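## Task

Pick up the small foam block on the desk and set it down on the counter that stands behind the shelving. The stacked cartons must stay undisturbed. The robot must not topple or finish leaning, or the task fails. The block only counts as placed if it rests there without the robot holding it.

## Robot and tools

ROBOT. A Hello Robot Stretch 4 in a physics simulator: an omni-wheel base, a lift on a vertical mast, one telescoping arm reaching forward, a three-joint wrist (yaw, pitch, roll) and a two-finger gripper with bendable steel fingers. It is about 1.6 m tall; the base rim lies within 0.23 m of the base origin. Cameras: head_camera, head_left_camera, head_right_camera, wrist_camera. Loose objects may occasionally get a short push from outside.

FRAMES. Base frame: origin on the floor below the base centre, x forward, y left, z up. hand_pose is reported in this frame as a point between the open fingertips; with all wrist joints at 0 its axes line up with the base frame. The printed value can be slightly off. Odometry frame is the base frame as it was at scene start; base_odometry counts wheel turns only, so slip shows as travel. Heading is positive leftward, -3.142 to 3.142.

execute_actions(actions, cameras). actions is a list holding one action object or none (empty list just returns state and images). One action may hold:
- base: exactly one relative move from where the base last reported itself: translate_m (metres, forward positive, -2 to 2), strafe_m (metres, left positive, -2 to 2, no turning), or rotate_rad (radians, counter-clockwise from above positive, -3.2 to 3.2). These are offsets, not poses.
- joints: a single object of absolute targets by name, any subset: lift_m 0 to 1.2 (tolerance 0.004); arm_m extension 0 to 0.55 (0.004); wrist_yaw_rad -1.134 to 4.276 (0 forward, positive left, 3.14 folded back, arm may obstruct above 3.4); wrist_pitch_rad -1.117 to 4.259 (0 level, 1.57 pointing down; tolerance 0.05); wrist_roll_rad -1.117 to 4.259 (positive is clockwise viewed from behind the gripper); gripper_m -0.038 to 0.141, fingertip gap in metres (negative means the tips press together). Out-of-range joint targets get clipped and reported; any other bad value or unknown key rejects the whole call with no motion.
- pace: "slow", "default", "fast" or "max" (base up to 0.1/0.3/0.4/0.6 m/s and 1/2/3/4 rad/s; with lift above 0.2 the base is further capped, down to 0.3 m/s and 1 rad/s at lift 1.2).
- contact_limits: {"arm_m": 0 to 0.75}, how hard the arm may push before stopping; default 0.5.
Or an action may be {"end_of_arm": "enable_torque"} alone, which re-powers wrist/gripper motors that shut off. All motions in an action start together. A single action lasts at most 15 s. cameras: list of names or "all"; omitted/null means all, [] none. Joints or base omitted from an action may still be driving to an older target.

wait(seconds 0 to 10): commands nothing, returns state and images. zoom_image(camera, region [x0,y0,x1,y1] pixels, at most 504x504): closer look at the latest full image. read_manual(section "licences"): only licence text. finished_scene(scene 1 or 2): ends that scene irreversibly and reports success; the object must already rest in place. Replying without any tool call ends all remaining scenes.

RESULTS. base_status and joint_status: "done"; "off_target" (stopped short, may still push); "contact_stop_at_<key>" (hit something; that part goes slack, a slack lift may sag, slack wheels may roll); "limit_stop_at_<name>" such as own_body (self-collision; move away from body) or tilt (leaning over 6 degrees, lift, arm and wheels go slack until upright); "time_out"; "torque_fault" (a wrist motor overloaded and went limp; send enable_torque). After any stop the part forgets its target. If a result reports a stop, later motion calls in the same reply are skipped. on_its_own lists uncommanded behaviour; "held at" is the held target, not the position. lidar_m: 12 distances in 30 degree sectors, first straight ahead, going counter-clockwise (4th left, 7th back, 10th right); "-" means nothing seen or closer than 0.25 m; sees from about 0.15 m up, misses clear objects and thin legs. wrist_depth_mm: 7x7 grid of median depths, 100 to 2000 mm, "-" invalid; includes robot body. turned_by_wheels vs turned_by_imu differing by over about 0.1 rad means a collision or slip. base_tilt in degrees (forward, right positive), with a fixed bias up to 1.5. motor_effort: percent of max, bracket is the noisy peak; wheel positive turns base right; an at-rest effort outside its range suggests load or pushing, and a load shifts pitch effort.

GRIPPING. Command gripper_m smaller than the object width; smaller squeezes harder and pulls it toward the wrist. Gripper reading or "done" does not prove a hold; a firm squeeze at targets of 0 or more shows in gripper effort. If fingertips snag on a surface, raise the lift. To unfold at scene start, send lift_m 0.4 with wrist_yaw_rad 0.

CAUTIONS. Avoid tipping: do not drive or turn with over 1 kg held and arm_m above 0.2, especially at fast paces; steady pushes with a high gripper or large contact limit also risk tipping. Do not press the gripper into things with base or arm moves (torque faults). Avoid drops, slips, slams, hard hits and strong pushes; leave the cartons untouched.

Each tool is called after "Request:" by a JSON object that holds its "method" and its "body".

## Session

Request:
{"method": "execute_actions", "body": {"actions": []}}

Scene clock: 0.00 s.
base_odometry: x=+0.000 y=+0.000 heading=+0.000 (m, m, rad; odometry frame)
turned_by_wheels: +0.000 (rad since the last result)
turned_by_imu: +0.000 (rad since the last result)
base_tilt: forward=+0.3 right=-1.0 (deg)
lidar_m: 0.77 0.78 0.91 1.33 1.34 1.53 1.75 0.96 1.11 2.36 1.72 1.05
base_status: not commanded
joint_positions: lift_m=+0.264 arm_m=+0.001 wrist_yaw_rad=+3.127 wrist_pitch_rad=+0.017 wrist_roll_rad=-0.017 gripper_m=+0.057
joint_status: not commanded
motor_effort: lift_m=+19 arm_m=+0 wrist_yaw_rad=+0 wrist_pitch_rad=-4 wrist_roll_rad=+1 gripper_m=-2 wheel_0=+0 wheel_1=+0 wheel_2=+0 (%)
hand_pose: x=-0.1155 y=+0.0917 z=+0.4376 quat_wxyz=(+0.007, -0.009, -0.008, +1.000) (m; base frame)
wrist_depth_mm: - 134 1921 1983 - 1756 1336 / - 120 166 1983 - 1756 1366 / - 122 170 - - 1808 1366 / 137 137 1921 - - 1808 1397 / 227 1808 1921 - - 1808 1397 / 1281 1397 194 1464 196 1366 1308 / 591 991 1098 - 1042 946 960
pictures: head_camera, head_left_camera, head_right_camera, wrist_camera
Images, in order (width x height): head_camera 420x560, head_left_camera 420x672, head_right_camera 420x672, wrist_camera 616x392.

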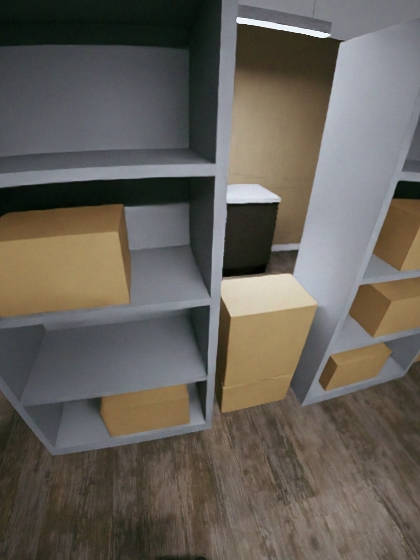

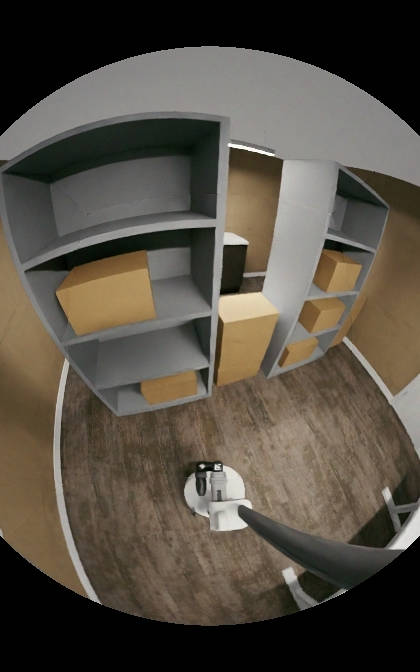

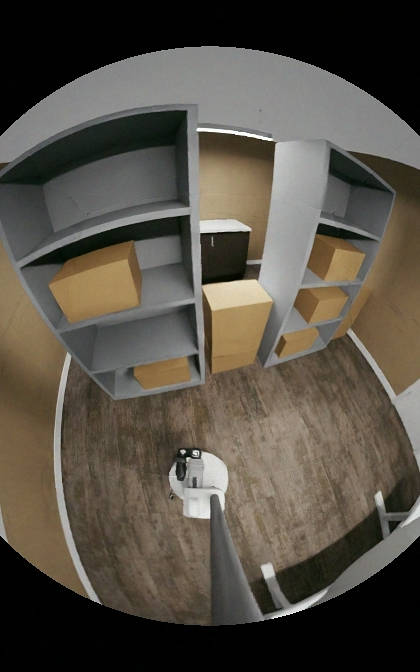

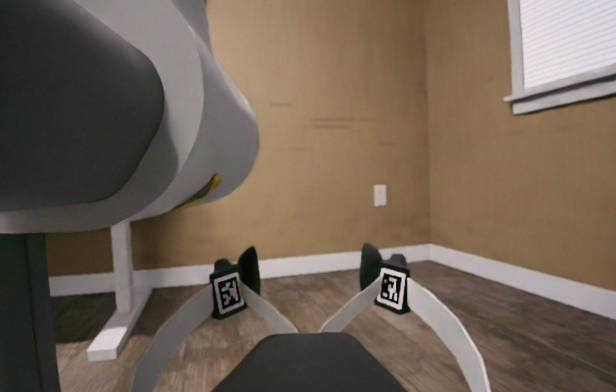

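Request:
{"method": "execute_actions", "body": {"actions": [{"base":{"rotate_rad":-2.5},"joints":{"lift_m":0.8,"wrist_yaw_rad":0,"gripper_m":0.14,"wrist_pitch_rad":0.5},"pace":"fast"}]}}

Scene clock: 5.03 s.
base_odometry: x=+0.000 y=+0.000 heading=-2.500 (m, m, rad; odometry frame)
turned_by_wheels: -2.500 (rad since the last result)
turned_by_imu: -2.461 (rad since the last result)
base_tilt: forward=+0.3 right=-1.1 (deg)
lidar_m: 0.96 1.17 2.35 1.43 0.99 0.80 0.81 0.99 1.33 1.33 1.61 1.24
base_status: done
joint_positions: lift_m=+0.800 arm_m=+0.001 wrist_yaw_rad=+0.001 wrist_pitch_rad=+0.502 wrist_roll_rad=-0.017 gripper_m=+0.140
joint_status: all done
motor_effort: lift_m=+23(26) arm_m=+0(0) wrist_yaw_rad=-2(7) wrist_pitch_rad=-4(4) wrist_roll_rad=+1(1) gripper_m=-1(2) wheel_0=+1(8) wheel_1=+0(9) wheel_2=+1(11) (%)
hand_pose: x=+0.4246 y=-0.0873 z=+0.8391 quat_wxyz=(+0.969, -0.008, +0.248, +0.002) (m; base frame)
wrist_depth_mm: 1983 1808 1708 1499 1397 1281 1205 / 1336 1255 1182 1138 1255 1366 1281 / - - 1921 1708 1576 1464 1366 / - 1983 - 1863 1756 1576 1499 / 1661 1618 1576 1576 1537 1537 1499 / 1336 1229 1229 1281 1229 1182 1255 / 1138 1118 1182 - 1138 1098 1078
pictures: head_camera, head_left_camera, head_right_camera, wrist_camera
Images, in order (width x height): head_camera 420x560, head_left_camera 420x672, head_right_camera 420x672, wrist_camera 616x392.

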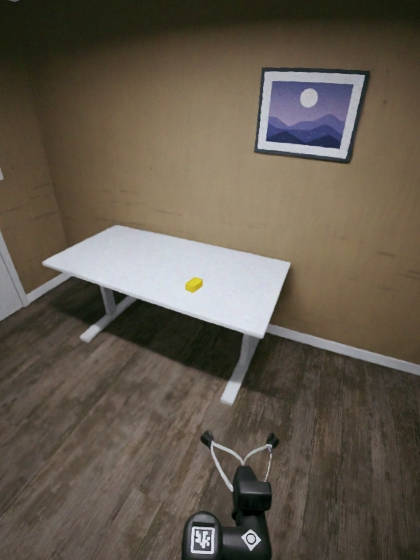

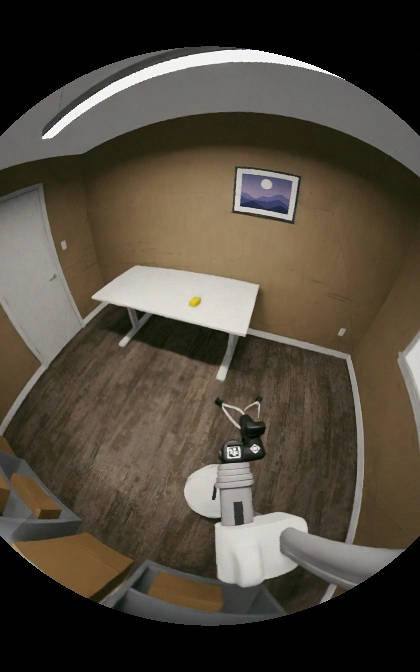

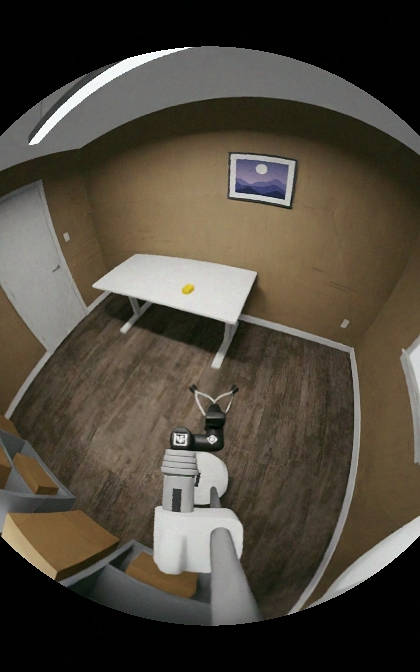

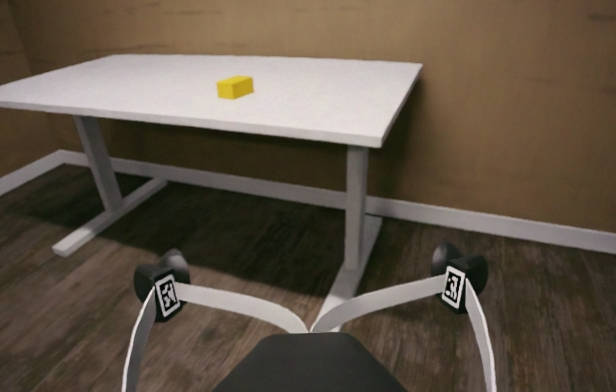

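Request:
{"method": "execute_actions", "body": {"actions": [{"base":{"rotate_rad":-0.5},"pace":"fast"}], "cameras": []}}

Request:
{"method": "execute_actions", "body": {"actions": [{"base":{"strafe_m":0.78},"joints":{"arm_m":0.4},"pace":"fast"}], "cameras": ["head_camera","wrist_camera"]}}

Scene clock: 10.93 s.
base_odometry: x=+0.000 y=+0.000 heading=-2.999 (m, m, rad; odometry frame)
turned_by_wheels: -0.500 (rad since the last result)
turned_by_imu: -0.493 (rad since the last result)
base_tilt: forward=+0.3 right=-1.0 (deg)
lidar_m: 1.07 0.96 1.21 2.37 1.40 0.98 0.80 0.81 1.00 1.33 1.31 1.65
base_status: done
joint_positions: lift_m=+0.800 arm_m=+0.001 wrist_yaw_rad=+0.000 wrist_pitch_rad=+0.502 wrist_roll_rad=-0.017 gripper_m=+0.140
joint_status: not commanded
motor_effort: lift_m=+23(23) arm_m=+0(0) wrist_yaw_rad=+0(2) wrist_pitch_rad=-4(4) wrist_roll_rad=+2(2) gripper_m=+1(0) wheel_0=+2(6) wheel_1=+2(8) wheel_2=+2(8) (%)
hand_pose: x=+0.4246 y=-0.0874 z=+0.8391 quat_wxyz=(+0.969, -0.008, +0.248, +0.002) (m; base frame)
wrist_depth_mm: 1308 1336 1430 1464 1499 1576 1464 / 1336 1255 1499 1537 1618 1708 1537 / 798 904 1661 1756 1808 1808 1537 / 1661 1661 1808 1863 1921 1983 1537 / 1618 1537 1576 1618 1618 1537 1464 / 1308 1229 1255 1281 1229 1205 1255 / 1138 1118 1160 - 1138 1078 1098
pictures: none
No camera images: the call's "cameras" was empty. Leave "cameras" out to get every camera's image.

Scene clock: 14.17 s.
base_odometry: x=+0.111 y=-0.772 heading=-2.999 (m, m, rad; odometry frame)
turned_by_wheels: +0.000 (rad since the last result)
turned_by_imu: -0.003 (rad since the last result)
base_tilt: forward=+0.3 right=-1.1 (deg)
lidar_m: 0.84 0.85 1.10 1.58 1.61 1.04 0.94 0.99 1.16 2.09 2.08 0.92
base_status: done
joint_positions: lift_m=+0.800 arm_m=+0.399 wrist_yaw_rad=+0.000 wrist_pitch_rad=+0.502 wrist_roll_rad=-0.017 gripper_m=+0.140
joint_status: all done
motor_effort: lift_m=+23(23) arm_m=+8(9) wrist_yaw_rad=+0(1) wrist_pitch_rad=-4(4) wrist_roll_rad=+2(1) gripper_m=-2(2) wheel_0=+3(11) wheel_1=-1(11) wheel_2=+1(2) (%)
hand_pose: x=+0.8224 y=-0.0874 z=+0.8391 quat_wxyz=(+0.969, -0.008, +0.248, +0.002) (m; base frame)
wrist_depth_mm: 878 904 946 976 991 1060 1078 / 931 976 991 1025 1042 1118 1160 / 788 768 750 732 715 715 1281 / 574 559 554 508 535 530 521 / 445 442 436 433 430 418 415 / 364 340 340 351 353 364 1160 / 327 332 1098 - 1042 1098 1098
pictures: head_camera, wrist_camera
Images, in order (width x height): head_camera 420x560, wrist_camera 616x392.

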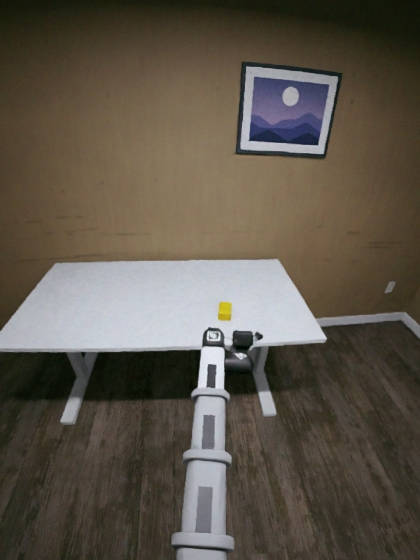

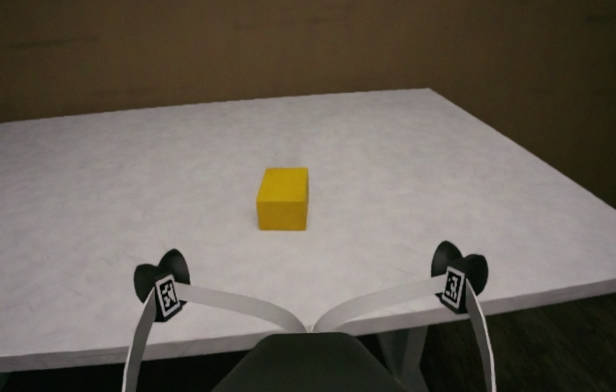

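Request:
{"method": "execute_actions", "body": {"actions": [{"base":{"strafe_m":0.033},"joints":{"arm_m":0.52,"lift_m":0.74},"pace":"fast"}], "cameras": ["wrist_camera"]}}

Request:
{"method": "execute_actions", "body": {"actions": [{"base":{"translate_m":0.12},"joints":{"lift_m":0.708,"gripper_m":0.11},"pace":"fast"}], "cameras": ["wrist_camera"]}}

Request:
{"method": "execute_actions", "body": {"actions": [{"joints":{"gripper_m":0.015}}], "cameras": ["wrist_camera"]}}

Request:
{"method": "execute_actions", "body": {"actions": [{"joints":{"lift_m":0.75},"pace":"fast"}], "cameras": ["wrist_camera"]}}

Scene clock: 22.70 s.
base_odometry: x=+0.115 y=-0.805 heading=-2.999 (m, m, rad; odometry frame)
turned_by_wheels: +0.000 (rad since the last result)
turned_by_imu: -0.002 (rad since the last result)
base_tilt: forward=+0.4 right=-0.8 (deg)
lidar_m: 0.85 0.84 1.09 1.53 1.60 1.05 0.95 1.01 1.14 2.13 2.14 0.92
base_status: done
joint_positions: lift_m=+0.740 arm_m=+0.519 wrist_yaw_rad=+0.000 wrist_pitch_rad=+0.502 wrist_roll_rad=-0.017 gripper_m=+0.140
joint_status: all done
motor_effort: lift_m=+16(21) arm_m=+8(8) wrist_yaw_rad=+0(1) wrist_pitch_rad=-5(4) wrist_roll_rad=+2(2) gripper_m=+0(0) wheel_0=+1(11) wheel_1=-1(9) wheel_2=+0(1) (%)
hand_pose: x=+0.9424 y=-0.0874 z=+0.7797 quat_wxyz=(+0.969, -0.008, +0.248, +0.002) (m; base frame)
wrist_depth_mm: 759 798 831 854 891 917 946 / 820 842 854 878 866 960 1025 / 621 609 585 574 564 554 549 / 449 439 433 355 421 415 407 / 347 347 343 327 334 327 325 / 286 266 265 271 262 258 271 / 244 241 248 - 243 234 233
pictures: wrist_camera
Images, in order (width x height): wrist_camera 616x392.

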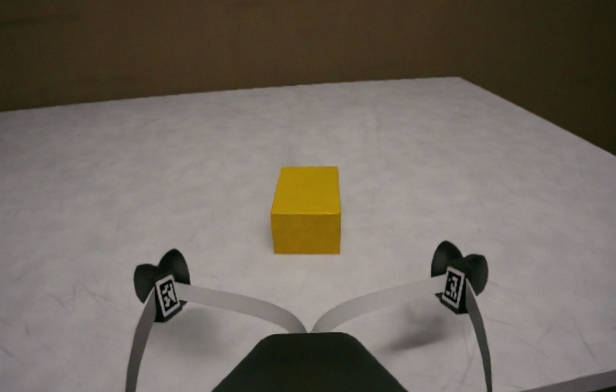

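Scene clock: 24.13 s.
base_odometry: x=-0.003 y=-0.822 heading=-2.999 (m, m, rad; odometry frame)
turned_by_wheels: +0.000 (rad since the last result)
turned_by_imu: +0.000 (rad since the last result)
base_tilt: forward=+0.3 right=-1.1 (deg)
lidar_m: 0.72 0.72 0.92 1.56 1.60 1.15 1.04 1.12 1.31 2.09 2.10 0.79
base_status: done
joint_positions: lift_m=+0.708 arm_m=+0.519 wrist_yaw_rad=+0.000 wrist_pitch_rad=+0.502 wrist_roll_rad=-0.017 gripper_m=+0.110
joint_status: all done
motor_effort: lift_m=+15(17) arm_m=+8(8) wrist_yaw_rad=-1(0) wrist_pitch_rad=-4(5) wrist_roll_rad=+1(2) gripper_m=+0(1) wheel_0=+0(5) wheel_1=-1(6) wheel_2=+0(13) (%)
hand_pose: x=+0.9424 y=-0.0874 z=+0.7477 quat_wxyz=(+0.969, -0.008, +0.248, +0.002) (m; base frame)
wrist_depth_mm: 668 691 715 741 768 798 831 / 707 723 741 750 723 715 878 / 525 512 500 484 477 473 469 / 379 373 368 362 355 351 349 / 297 296 290 218 286 281 277 / 243 235 198 194 220 225 229 / 208 205 211 - 206 198 201
pictures: wrist_camera
Images, in order (width x height): wrist_camera 616x392.

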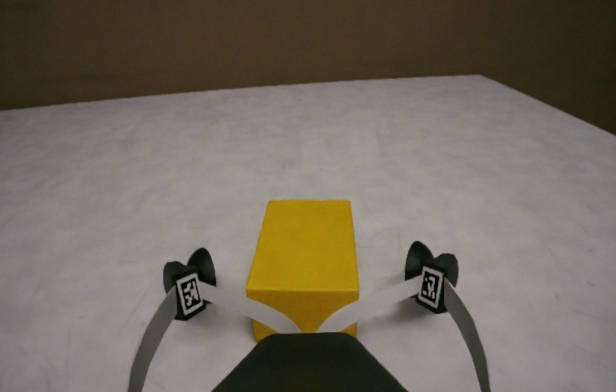

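Scene clock: 25.90 s.
base_odometry: x=-0.003 y=-0.822 heading=-2.999 (m, m, rad; odometry frame)
turned_by_wheels: +0.000 (rad since the last result)
turned_by_imu: -0.001 (rad since the last result)
base_tilt: forward=+0.4 right=-1.2 (deg)
lidar_m: 0.72 0.72 0.93 1.56 1.61 1.18 1.05 1.13 1.30 2.09 2.11 0.79
base_status: not commanded
joint_positions: lift_m=+0.708 arm_m=+0.519 wrist_yaw_rad=+0.000 wrist_pitch_rad=+0.502 wrist_roll_rad=-0.017 gripper_m=+0.015
joint_status: all done
motor_effort: lift_m=+15(15) arm_m=+8(8) wrist_yaw_rad=+0(0) wrist_pitch_rad=-5(5) wrist_roll_rad=+2(2) gripper_m=-21(23) wheel_0=+0(0) wheel_1=-1(1) wheel_2=+0(0) (%)
hand_pose: x=+0.9424 y=-0.0874 z=+0.7477 quat_wxyz=(+0.969, -0.008, +0.248, +0.002) (m; base frame)
wrist_depth_mm: 676 691 715 750 778 798 820 / 707 723 750 741 723 715 878 / 530 508 500 484 477 473 466 / 379 375 370 364 357 351 347 / 297 294 293 208 273 279 277 / 243 242 184 186 186 224 229 / 208 202 211 - 207 198 200
pictures: wrist_camera
Images, in order (width x height): wrist_camera 616x392.

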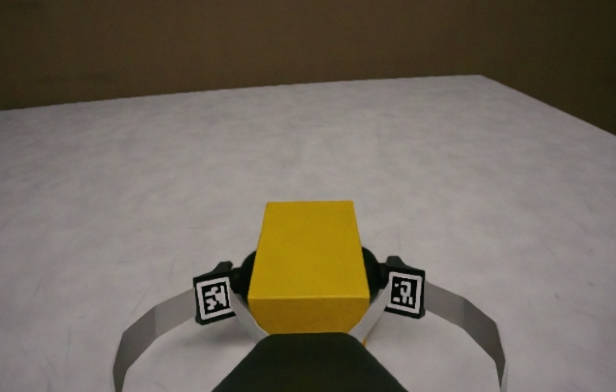

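Scene clock: 26.77 s.
base_odometry: x=-0.003 y=-0.822 heading=-2.999 (m, m, rad; odometry frame)
turned_by_wheels: +0.000 (rad since the last result)
turned_by_imu: +0.000 (rad since the last result)
base_tilt: forward=+0.2 right=-0.9 (deg)
lidar_m: 0.70 0.73 0.94 1.55 1.58 1.17 1.05 1.12 1.30 2.07 2.10 0.79
base_status: not commanded
joint_positions: lift_m=+0.750 arm_m=+0.519 wrist_yaw_rad=+0.000 wrist_pitch_rad=+0.502 wrist_roll_rad=-0.017 gripper_m=+0.015
joint_status: all done
motor_effort: lift_m=+23(25) arm_m=+8(8) wrist_yaw_rad=+0(0) wrist_pitch_rad=-5(5) wrist_roll_rad=+2(1) gripper_m=-21(23) wheel_0=+0(0) wheel_1=-1(1) wheel_2=+0(0) (%)
hand_pose: x=+0.9423 y=-0.0874 z=+0.7890 quat_wxyz=(+0.969, -0.008, +0.249, +0.002) (m; base frame)
wrist_depth_mm: 661 691 715 741 768 798 820 / 715 741 768 788 820 842 891 / 647 627 615 597 585 574 768 / 466 459 449 445 436 430 424 / 364 362 357 208 334 343 338 / 297 297 184 186 186 273 281 / 254 248 258 - 253 242 243
pictures: wrist_camera
Images, in order (width x height): wrist_camera 616x392.

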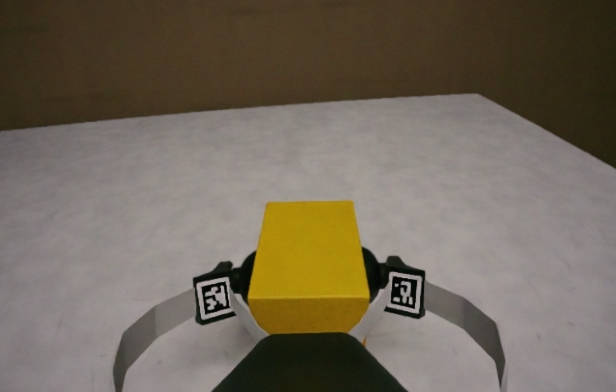

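Request:
{"method": "execute_actions", "body": {"actions": [{"base":{"rotate_rad":-3.05},"joints":{"arm_m":0}}], "cameras": ["head_left_camera"]}}

Request:
{"method": "execute_actions", "body": {"actions": [{"base":{"strafe_m":1.7},"pace":"max"}], "cameras": ["head_left_camera","head_camera"]}}

Scene clock: 33.17 s.
base_odometry: x=-0.003 y=-0.822 heading=+0.234 (m, m, rad; odometry frame)
turned_by_wheels: -3.050 (rad since the last result)
turned_by_imu: -3.003 (rad since the last result)
base_tilt: forward=+0.4 right=-1.1 (deg)
lidar_m: 1.02 1.14 1.39 2.11 2.19 0.78 0.71 0.73 1.00 1.56 1.63 1.12
base_status: done
joint_positions: lift_m=+0.750 arm_m=+0.002 wrist_yaw_rad=+0.000 wrist_pitch_rad=+0.502 wrist_roll_rad=-0.017 gripper_m=+0.015
joint_status: all done
motor_effort: lift_m=+23(23) arm_m=-8(10) wrist_yaw_rad=+1(2) wrist_pitch_rad=-5(6) wrist_roll_rad=+2(2) gripper_m=-22(20) wheel_0=+2(7) wheel_1=+1(8) wheel_2=+0(8) (%)
hand_pose: x=+0.4259 y=-0.0875 z=+0.7890 quat_wxyz=(+0.969, -0.008, +0.249, +0.002) (m; base frame)
wrist_depth_mm: 1008 - - 1160 1182 1098 1008 / 878 866 891 1255 1042 854 866 / 931 931 976 1098 976 931 960 / 991 1025 1042 931 1118 1366 1160 / 1042 1138 1138 208 1078 1182 1205 / 1118 1205 185 186 186 1160 1182 / 1078 1060 1098 - 1078 1025 1025
pictures: head_left_camera
Images, in order (width x height): head_left_camera 420x672.

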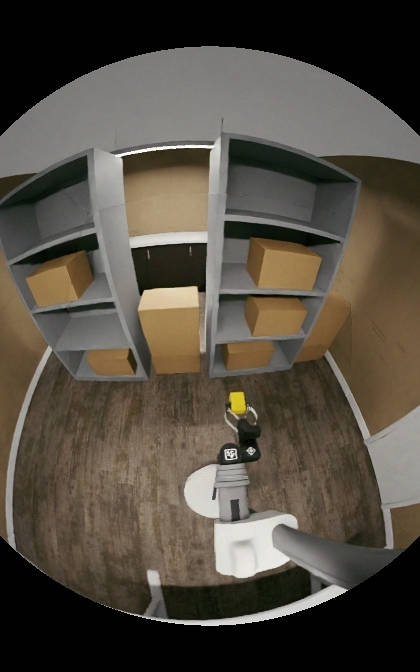

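Scene clock: 38.50 s.
base_odometry: x=-0.398 y=+0.832 heading=+0.234 (m, m, rad; odometry frame)
turned_by_wheels: +0.000 (rad since the last result)
turned_by_imu: -0.004 (rad since the last result)
base_tilt: forward=+0.4 right=-1.0 (deg)
lidar_m: 0.93 0.69 0.47 0.42 0.40 0.55 1.36 1.59 1.33 3.27 1.43 0.97
base_status: done
joint_positions: lift_m=+0.750 arm_m=+0.002 wrist_yaw_rad=+0.000 wrist_pitch_rad=+0.502 wrist_roll_rad=-0.017 gripper_m=+0.015
joint_status: not commanded
motor_effort: lift_m=+23(23) arm_m=-8(8) wrist_yaw_rad=+1(1) wrist_pitch_rad=-5(5) wrist_roll_rad=+1(2) gripper_m=-21(20) wheel_0=+2(13) wheel_1=-1(11) wheel_2=-1(0) (%)
hand_pose: x=+0.4259 y=-0.0875 z=+0.7890 quat_wxyz=(+0.969, -0.008, +0.249, +0.002) (m; base frame)
wrist_depth_mm: 891 1366 - - 1060 1118 1118 / 878 1366 - - 1160 1205 1205 / 878 1308 - - 1008 1060 1060 / 831 1308 1921 1255 854 891 1025 / 842 1281 1537 208 1308 1008 1008 / 820 1078 184 186 186 1060 1098 / 809 1008 1098 - 1060 1042 1042
pictures: head_camera, head_left_camera
Images, in order (width x height): head_camera 420x560, head_left_camera 420x672.

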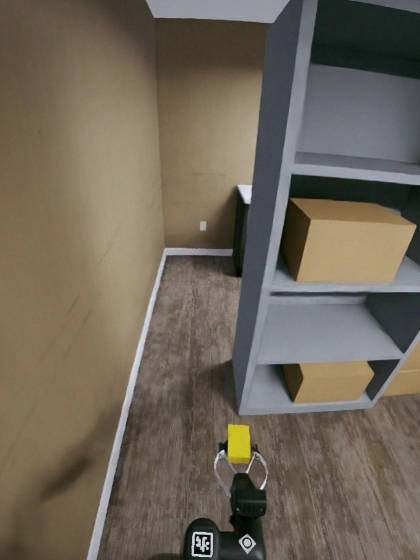

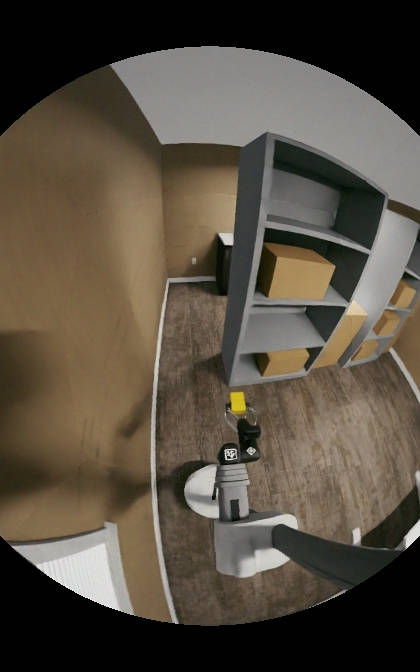

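Request:
{"method": "execute_actions", "body": {"actions": [{"base":{"rotate_rad":0.055},"pace":"fast"}], "cameras": []}}

Request:
{"method": "execute_actions", "body": {"actions": [{"base":{"strafe_m":0.07},"pace":"fast"}], "cameras": []}}

Request:
{"method": "execute_actions", "body": {"actions": [{"base":{"translate_m":0.65},"pace":"fast"}], "cameras": ["head_right_camera","head_camera"]}}

Scene clock: 43.53 s.
base_odometry: x=-0.398 y=+0.832 heading=+0.289 (m, m, rad; odometry frame)
turned_by_wheels: +0.055 (rad since the last result)
turned_by_imu: +0.052 (rad since the last result)
base_tilt: forward=+0.4 right=-1.0 (deg)
lidar_m: 0.97 0.59 0.45 0.42 0.41 0.56 1.64 1.51 1.32 3.27 1.32 0.95
base_status: done
joint_positions: lift_m=+0.750 arm_m=+0.002 wrist_yaw_rad=+0.000 wrist_pitch_rad=+0.502 wrist_roll_rad=-0.017 gripper_m=+0.015
joint_status: not commanded
motor_effort: lift_m=+23(23) arm_m=-8(8) wrist_yaw_rad=+1(1) wrist_pitch_rad=-5(6) wrist_roll_rad=+2(2) gripper_m=-23(22) wheel_0=-2(3) wheel_1=-2(5) wheel_2=-1(2) (%)
hand_pose: x=+0.4260 y=-0.0875 z=+0.7890 quat_wxyz=(+0.969, -0.008, +0.249, +0.002) (m; base frame)
wrist_depth_mm: 788 1160 - - 866 1060 1060 / 788 1160 - - 891 1160 1138 / 788 1138 - - 960 1078 1060 / 759 1138 1863 1863 842 891 878 / 778 1138 1537 208 904 1078 960 / 768 976 184 186 186 1025 1042 / 750 960 1098 - 1060 1042 1025
pictures: none
No camera images: the call's "cameras" was empty. Leave "cameras" out to get every camera's image.

Scene clock: 44.63 s.
base_odometry: x=-0.418 y=+0.899 heading=+0.289 (m, m, rad; odometry frame)
turned_by_wheels: +0.000 (rad since the last result)
turned_by_imu: +0.000 (rad since the last result)
base_tilt: forward=+0.3 right=-1.0 (deg)
lidar_m: 1.18 0.51 0.37 0.35 0.35 0.50 1.42 1.60 1.39 3.33 1.35 0.95
base_status: done
joint_positions: lift_m=+0.750 arm_m=+0.002 wrist_yaw_rad=+0.000 wrist_pitch_rad=+0.502 wrist_roll_rad=-0.017 gripper_m=+0.015
joint_status: not commanded
motor_effort: lift_m=+23(23) arm_m=-8(9) wrist_yaw_rad=+0(1) wrist_pitch_rad=-6(5) wrist_roll_rad=+2(1) gripper_m=-22(20) wheel_0=+1(11) wheel_1=+0(9) wheel_2=+0(2) (%)
hand_pose: x=+0.4260 y=-0.0874 z=+0.7890 quat_wxyz=(+0.969, -0.008, +0.249, +0.002) (m; base frame)
wrist_depth_mm: 683 1008 - - 904 1060 1060 / 683 1008 - - 931 1160 1138 / 683 1008 - - 960 1078 1060 / 668 991 1808 1863 1008 891 878 / 668 991 1464 208 866 1205 946 / 668 842 184 185 186 1042 1042 / 647 831 1098 - 1060 1042 1025
pictures: none
No camera images: the call's "cameras" was empty. Leave "cameras" out to get every camera's image.

Scene clock: 47.63 s.
base_odometry: x=+0.205 y=+1.084 heading=+0.289 (m, m, rad; odometry frame)
turned_by_wheels: +0.000 (rad since the last result)
turned_by_imu: +0.000 (rad since the last result)
base_tilt: forward=+0.5 right=-1.0 (deg)
lidar_m: 1.60 0.55 0.38 0.34 0.38 0.52 1.35 1.86 2.11 1.20 0.41 0.41
base_status: done
joint_positions: lift_m=+0.750 arm_m=+0.002 wrist_yaw_rad=+0.000 wrist_pitch_rad=+0.502 wrist_roll_rad=-0.017 gripper_m=+0.015
joint_status: not commanded
motor_effort: lift_m=+23(23) arm_m=-8(8) wrist_yaw_rad=+0(1) wrist_pitch_rad=-5(5) wrist_roll_rad=+1(1) gripper_m=-22(22) wheel_0=+0(6) wheel_1=+1(5) wheel_2=+1(10) (%)
hand_pose: x=+0.4259 y=-0.0874 z=+0.7890 quat_wxyz=(+0.969, -0.008, +0.249, +0.002) (m; base frame)
wrist_depth_mm: 699 1025 - - 1537 439 317 / 699 1025 - - 1661 445 314 / 699 1025 - - 1808 452 319 / 676 1025 1863 1921 1863 459 322 / 683 1008 1464 208 1430 462 324 / 668 854 184 185 186 402 325 / 661 842 1098 - 1025 469 332
pictures: head_camera, head_right_camera
Images, in order (width x height): head_camera 420x560, head_right_camera 420x672.

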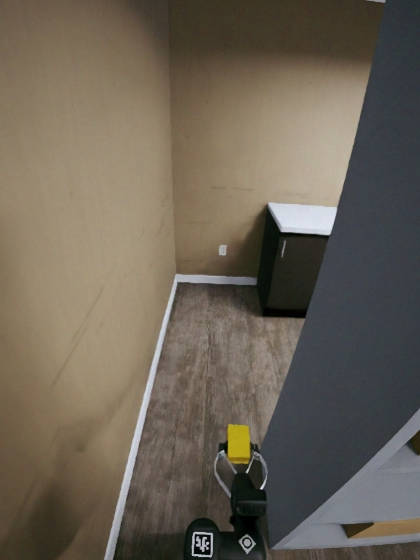

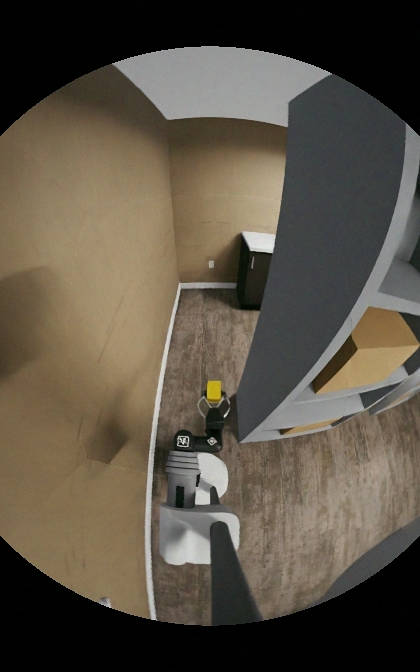

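Request:
{"method": "execute_actions", "body": {"actions": [{"base":{"translate_m":1.4},"joints":{"lift_m":0.96},"pace":"fast"}], "cameras": ["head_camera"]}}

Request:
{"method": "execute_actions", "body": {"actions": [{"base":{"rotate_rad":-0.7},"joints":{"arm_m":0.3}}], "cameras": ["head_camera","wrist_camera"]}}

Scene clock: 57.57 s.
base_odometry: x=+1.547 y=+1.483 heading=+0.289 (m, m, rad; odometry frame)
turned_by_wheels: +0.000 (rad since the last result)
turned_by_imu: +0.000 (rad since the last result)
base_tilt: forward=+0.3 right=-1.0 (deg)
lidar_m: 1.01 0.57 0.40 0.38 0.40 0.57 1.59 0.72 0.93 1.74 0.62 0.63
base_status: done
joint_positions: lift_m=+0.960 arm_m=+0.002 wrist_yaw_rad=+0.000 wrist_pitch_rad=+0.502 wrist_roll_rad=-0.017 gripper_m=+0.015
joint_status: all done
motor_effort: lift_m=+23(25) arm_m=-8(8) wrist_yaw_rad=+1(0) wrist_pitch_rad=-5(5) wrist_roll_rad=+2(1) gripper_m=-21(22) wheel_0=-1(6) wheel_1=+0(6) wheel_2=+1(15) (%)
hand_pose: x=+0.4259 y=-0.0874 z=+0.9990 quat_wxyz=(+0.969, -0.008, +0.249, +0.002) (m; base frame)
wrist_depth_mm: 699 723 732 732 741 732 741 / 715 778 778 788 788 788 788 / 715 842 842 854 854 759 627 / 699 904 917 891 931 778 525 / 715 976 991 208 991 778 539 / 691 891 184 186 186 676 539 / 683 866 1255 - 1255 778 544
pictures: head_camera
Images, in order (width x height): head_camera 420x560.

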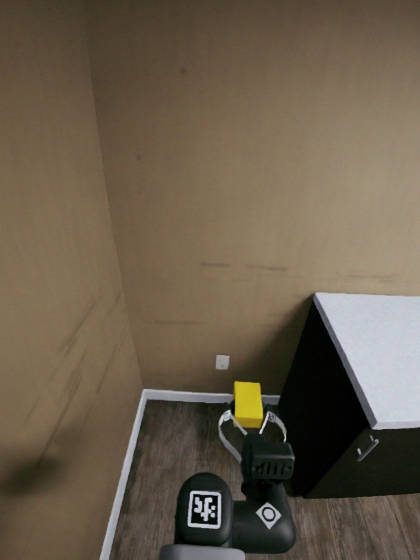

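Scene clock: 59.57 s.
base_odometry: x=+1.547 y=+1.483 heading=-0.411 (m, m, rad; odometry frame)
turned_by_wheels: -0.700 (rad since the last result)
turned_by_imu: -0.689 (rad since the last result)
base_tilt: forward=+0.4 right=-0.9 (deg)
lidar_m: 0.62 1.01 0.73 0.45 0.38 0.40 0.48 0.93 0.69 0.78 1.71 0.78
base_status: done
joint_positions: lift_m=+0.960 arm_m=+0.299 wrist_yaw_rad=+0.000 wrist_pitch_rad=+0.502 wrist_roll_rad=-0.017 gripper_m=+0.015
joint_status: all done
motor_effort: lift_m=+23(23) arm_m=+8(8) wrist_yaw_rad=+0(0) wrist_pitch_rad=-4(5) wrist_roll_rad=+2(2) gripper_m=-21(20) wheel_0=+1(6) wheel_1=+2(7) wheel_2=+1(11) (%)
hand_pose: x=+0.7223 y=-0.0874 z=+0.9990 quat_wxyz=(+0.969, -0.008, +0.249, +0.002) (m; base frame)
wrist_depth_mm: 530 603 707 831 1042 1366 1808 / 554 634 741 878 976 960 960 / 585 634 668 647 640 627 621 / 585 500 496 484 477 469 488 / 647 410 389 208 366 377 640 / 683 349 184 185 186 334 1366 / 723 387 282 - 277 496 1229
pictures: head_camera, wrist_camera
Images, in order (width x height): head_camera 420x560, wrist_camera 616x392.

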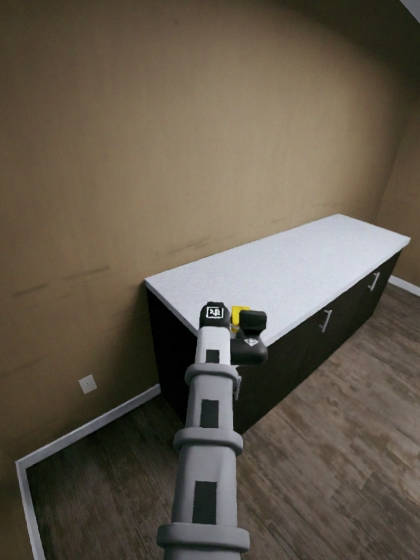

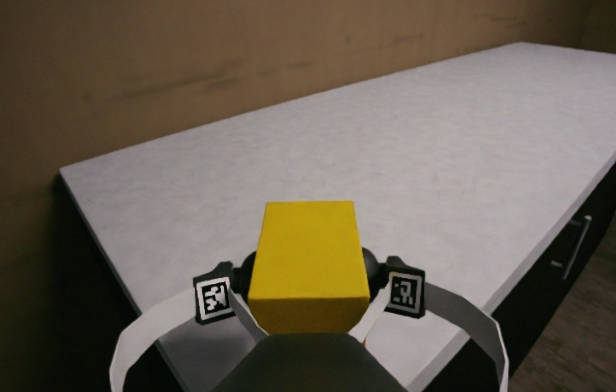

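Request:
{"method": "execute_actions", "body": {"actions": [{"joints":{"lift_m":0.92,"arm_m":0.54},"pace":"fast"}], "cameras": []}}

Request:
{"method": "execute_actions", "body": {"actions": [{"joints":{"lift_m":0.898}}], "cameras": []}}

Request:
{"method": "execute_actions", "body": {"actions": [{"joints":{"gripper_m":0.1}}], "cameras": []}}

Request:
{"method": "execute_actions", "body": {"actions": [{"joints":{"arm_m":0.42,"lift_m":0.92},"pace":"fast"}], "cameras": ["wrist_camera"]}}

Scene clock: 68.53 s.
base_odometry: x=+1.547 y=+1.483 heading=-0.411 (m, m, rad; odometry frame)
turned_by_wheels: +0.000 (rad since the last result)
turned_by_imu: -0.002 (rad since the last result)
base_tilt: forward=+0.3 right=-0.8 (deg)
lidar_m: 0.62 1.00 0.72 0.45 0.38 0.38 0.49 0.92 0.70 0.78 1.71 0.76
base_status: not commanded
joint_positions: lift_m=+0.920 arm_m=+0.539 wrist_yaw_rad=+0.000 wrist_pitch_rad=+0.502 wrist_roll_rad=-0.017 gripper_m=+0.015
joint_status: all done
motor_effort: lift_m=+16(22) arm_m=+8(9) wrist_yaw_rad=-1(1) wrist_pitch_rad=-5(7) wrist_roll_rad=+2(1) gripper_m=-22(23) wheel_0=+1(1) wheel_1=+2(2) wheel_2=+1(1) (%)
hand_pose: x=+0.9623 y=-0.0874 z=+0.9596 quat_wxyz=(+0.969, -0.008, +0.249, +0.002) (m; base frame)
wrist_depth_mm: 389 439 517 609 768 1008 1366 / 404 462 549 661 759 809 798 / 427 492 539 544 535 525 521 / 424 421 410 407 399 394 389 / 330 330 327 208 306 314 309 / 272 272 184 185 186 250 257 / 234 226 236 - 231 222 222
pictures: none
No camera images: the call's "cameras" was empty. Leave "cameras" out to get every camera's image.

Scene clock: 69.37 s.
base_odometry: x=+1.547 y=+1.483 heading=-0.411 (m, m, rad; odometry frame)
turned_by_wheels: +0.000 (rad since the last result)
turned_by_imu: +0.000 (rad since the last result)
base_tilt: forward=+0.3 right=-1.1 (deg)
lidar_m: 0.62 0.99 0.74 0.43 0.38 0.39 0.49 0.91 0.71 0.79 1.72 0.77
base_status: not commanded
joint_positions: lift_m=+0.898 arm_m=+0.539 wrist_yaw_rad=+0.000 wrist_pitch_rad=+0.502 wrist_roll_rad=-0.017 gripper_m=+0.015
joint_status: all done
motor_effort: lift_m=+15(15) arm_m=+8(8) wrist_yaw_rad=-1(1) wrist_pitch_rad=-4(5) wrist_roll_rad=+2(2) gripper_m=-23(21) wheel_0=+1(1) wheel_1=+2(2) wheel_2=+1(1) (%)
hand_pose: x=+0.9623 y=-0.0874 z=+0.9376 quat_wxyz=(+0.969, -0.008, +0.249, +0.002) (m; base frame)
wrist_depth_mm: 387 442 512 615 759 1008 1281 / 407 462 544 640 723 715 715 / 430 473 500 488 477 469 466 / 379 375 368 362 357 351 347 / 297 296 291 208 273 281 276 / 243 242 184 186 186 224 230 / 208 202 211 - 206 198 200
pictures: none
No camera images: the call's "cameras" was empty. Leave "cameras" out to get every camera's image.

Scene clock: 71.03 s.
base_odometry: x=+1.547 y=+1.483 heading=-0.411 (m, m, rad; odometry frame)
turned_by_wheels: +0.000 (rad since the last result)
turned_by_imu: -0.001 (rad since the last result)
base_tilt: forward=+0.5 right=-1.1 (deg)
lidar_m: 0.61 1.01 0.71 0.44 0.36 0.37 0.48 0.93 0.71 0.75 1.70 0.76
base_status: not commanded
joint_positions: lift_m=+0.898 arm_m=+0.539 wrist_yaw_rad=+0.000 wrist_pitch_rad=+0.502 wrist_roll_rad=-0.017 gripper_m=+0.100
joint_status: all done
motor_effort: lift_m=+15(15) arm_m=+8(8) wrist_yaw_rad=+0(0) wrist_pitch_rad=-6(6) wrist_roll_rad=+2(1) gripper_m=-1(20) wheel_0=+1(1) wheel_1=+2(2) wheel_2=+1(0) (%)
hand_pose: x=+0.9623 y=-0.0874 z=+0.9376 quat_wxyz=(+0.969, -0.008, +0.249, +0.002) (m; base frame)
wrist_depth_mm: 387 439 517 609 768 1025 1281 / 407 462 544 634 723 715 707 / 427 473 500 488 477 469 466 / 379 375 370 362 357 351 347 / 297 296 291 218 276 279 277 / 243 243 197 195 207 227 229 / 208 205 212 - 207 198 201
pictures: none
No camera images: the call's "cameras" was empty. Leave "cameras" out to get every camera's image.

Scene clock: 72.20 s.
base_odometry: x=+1.547 y=+1.483 heading=-0.411 (m, m, rad; odometry frame)
turned_by_wheels: +0.000 (rad since the last result)
turned_by_imu: +0.000 (rad since the last result)
base_tilt: forward=+0.3 right=-1.0 (deg)
lidar_m: 0.61 1.00 0.72 0.44 0.39 0.39 0.48 0.92 0.71 0.79 1.70 0.74
base_status: not commanded
joint_positions: lift_m=+0.920 arm_m=+0.421 wrist_yaw_rad=+0.000 wrist_pitch_rad=+0.502 wrist_roll_rad=-0.017 gripper_m=+0.100
joint_status: all done
motor_effort: lift_m=+23(24) arm_m=-8(9) wrist_yaw_rad=+1(1) wrist_pitch_rad=-5(6) wrist_roll_rad=+2(2) gripper_m=-2(0) wheel_0=+1(1) wheel_1=+2(2) wheel_2=+1(1) (%)
hand_pose: x=+0.8452 y=-0.0874 z=+0.9590 quat_wxyz=(+0.969, -0.008, +0.248, +0.002) (m; base frame)
wrist_depth_mm: 455 517 609 715 904 1182 1537 / 477 544 640 750 809 798 798 / 504 549 559 549 535 525 521 / 427 421 413 334 399 394 389 / 332 329 325 317 319 314 310 / 272 271 200 268 247 254 257 / 236 229 236 - 230 222 221
pictures: wrist_camera
Images, in order (width x height): wrist_camera 616x392.

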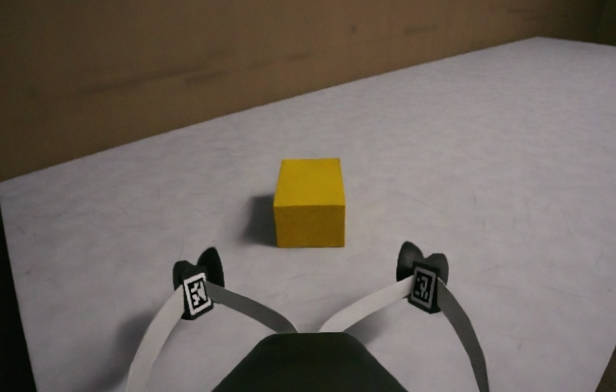

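Request:
{"method": "finished_scene", "body": {"scene": 2}}

The scene is finished: the task was done.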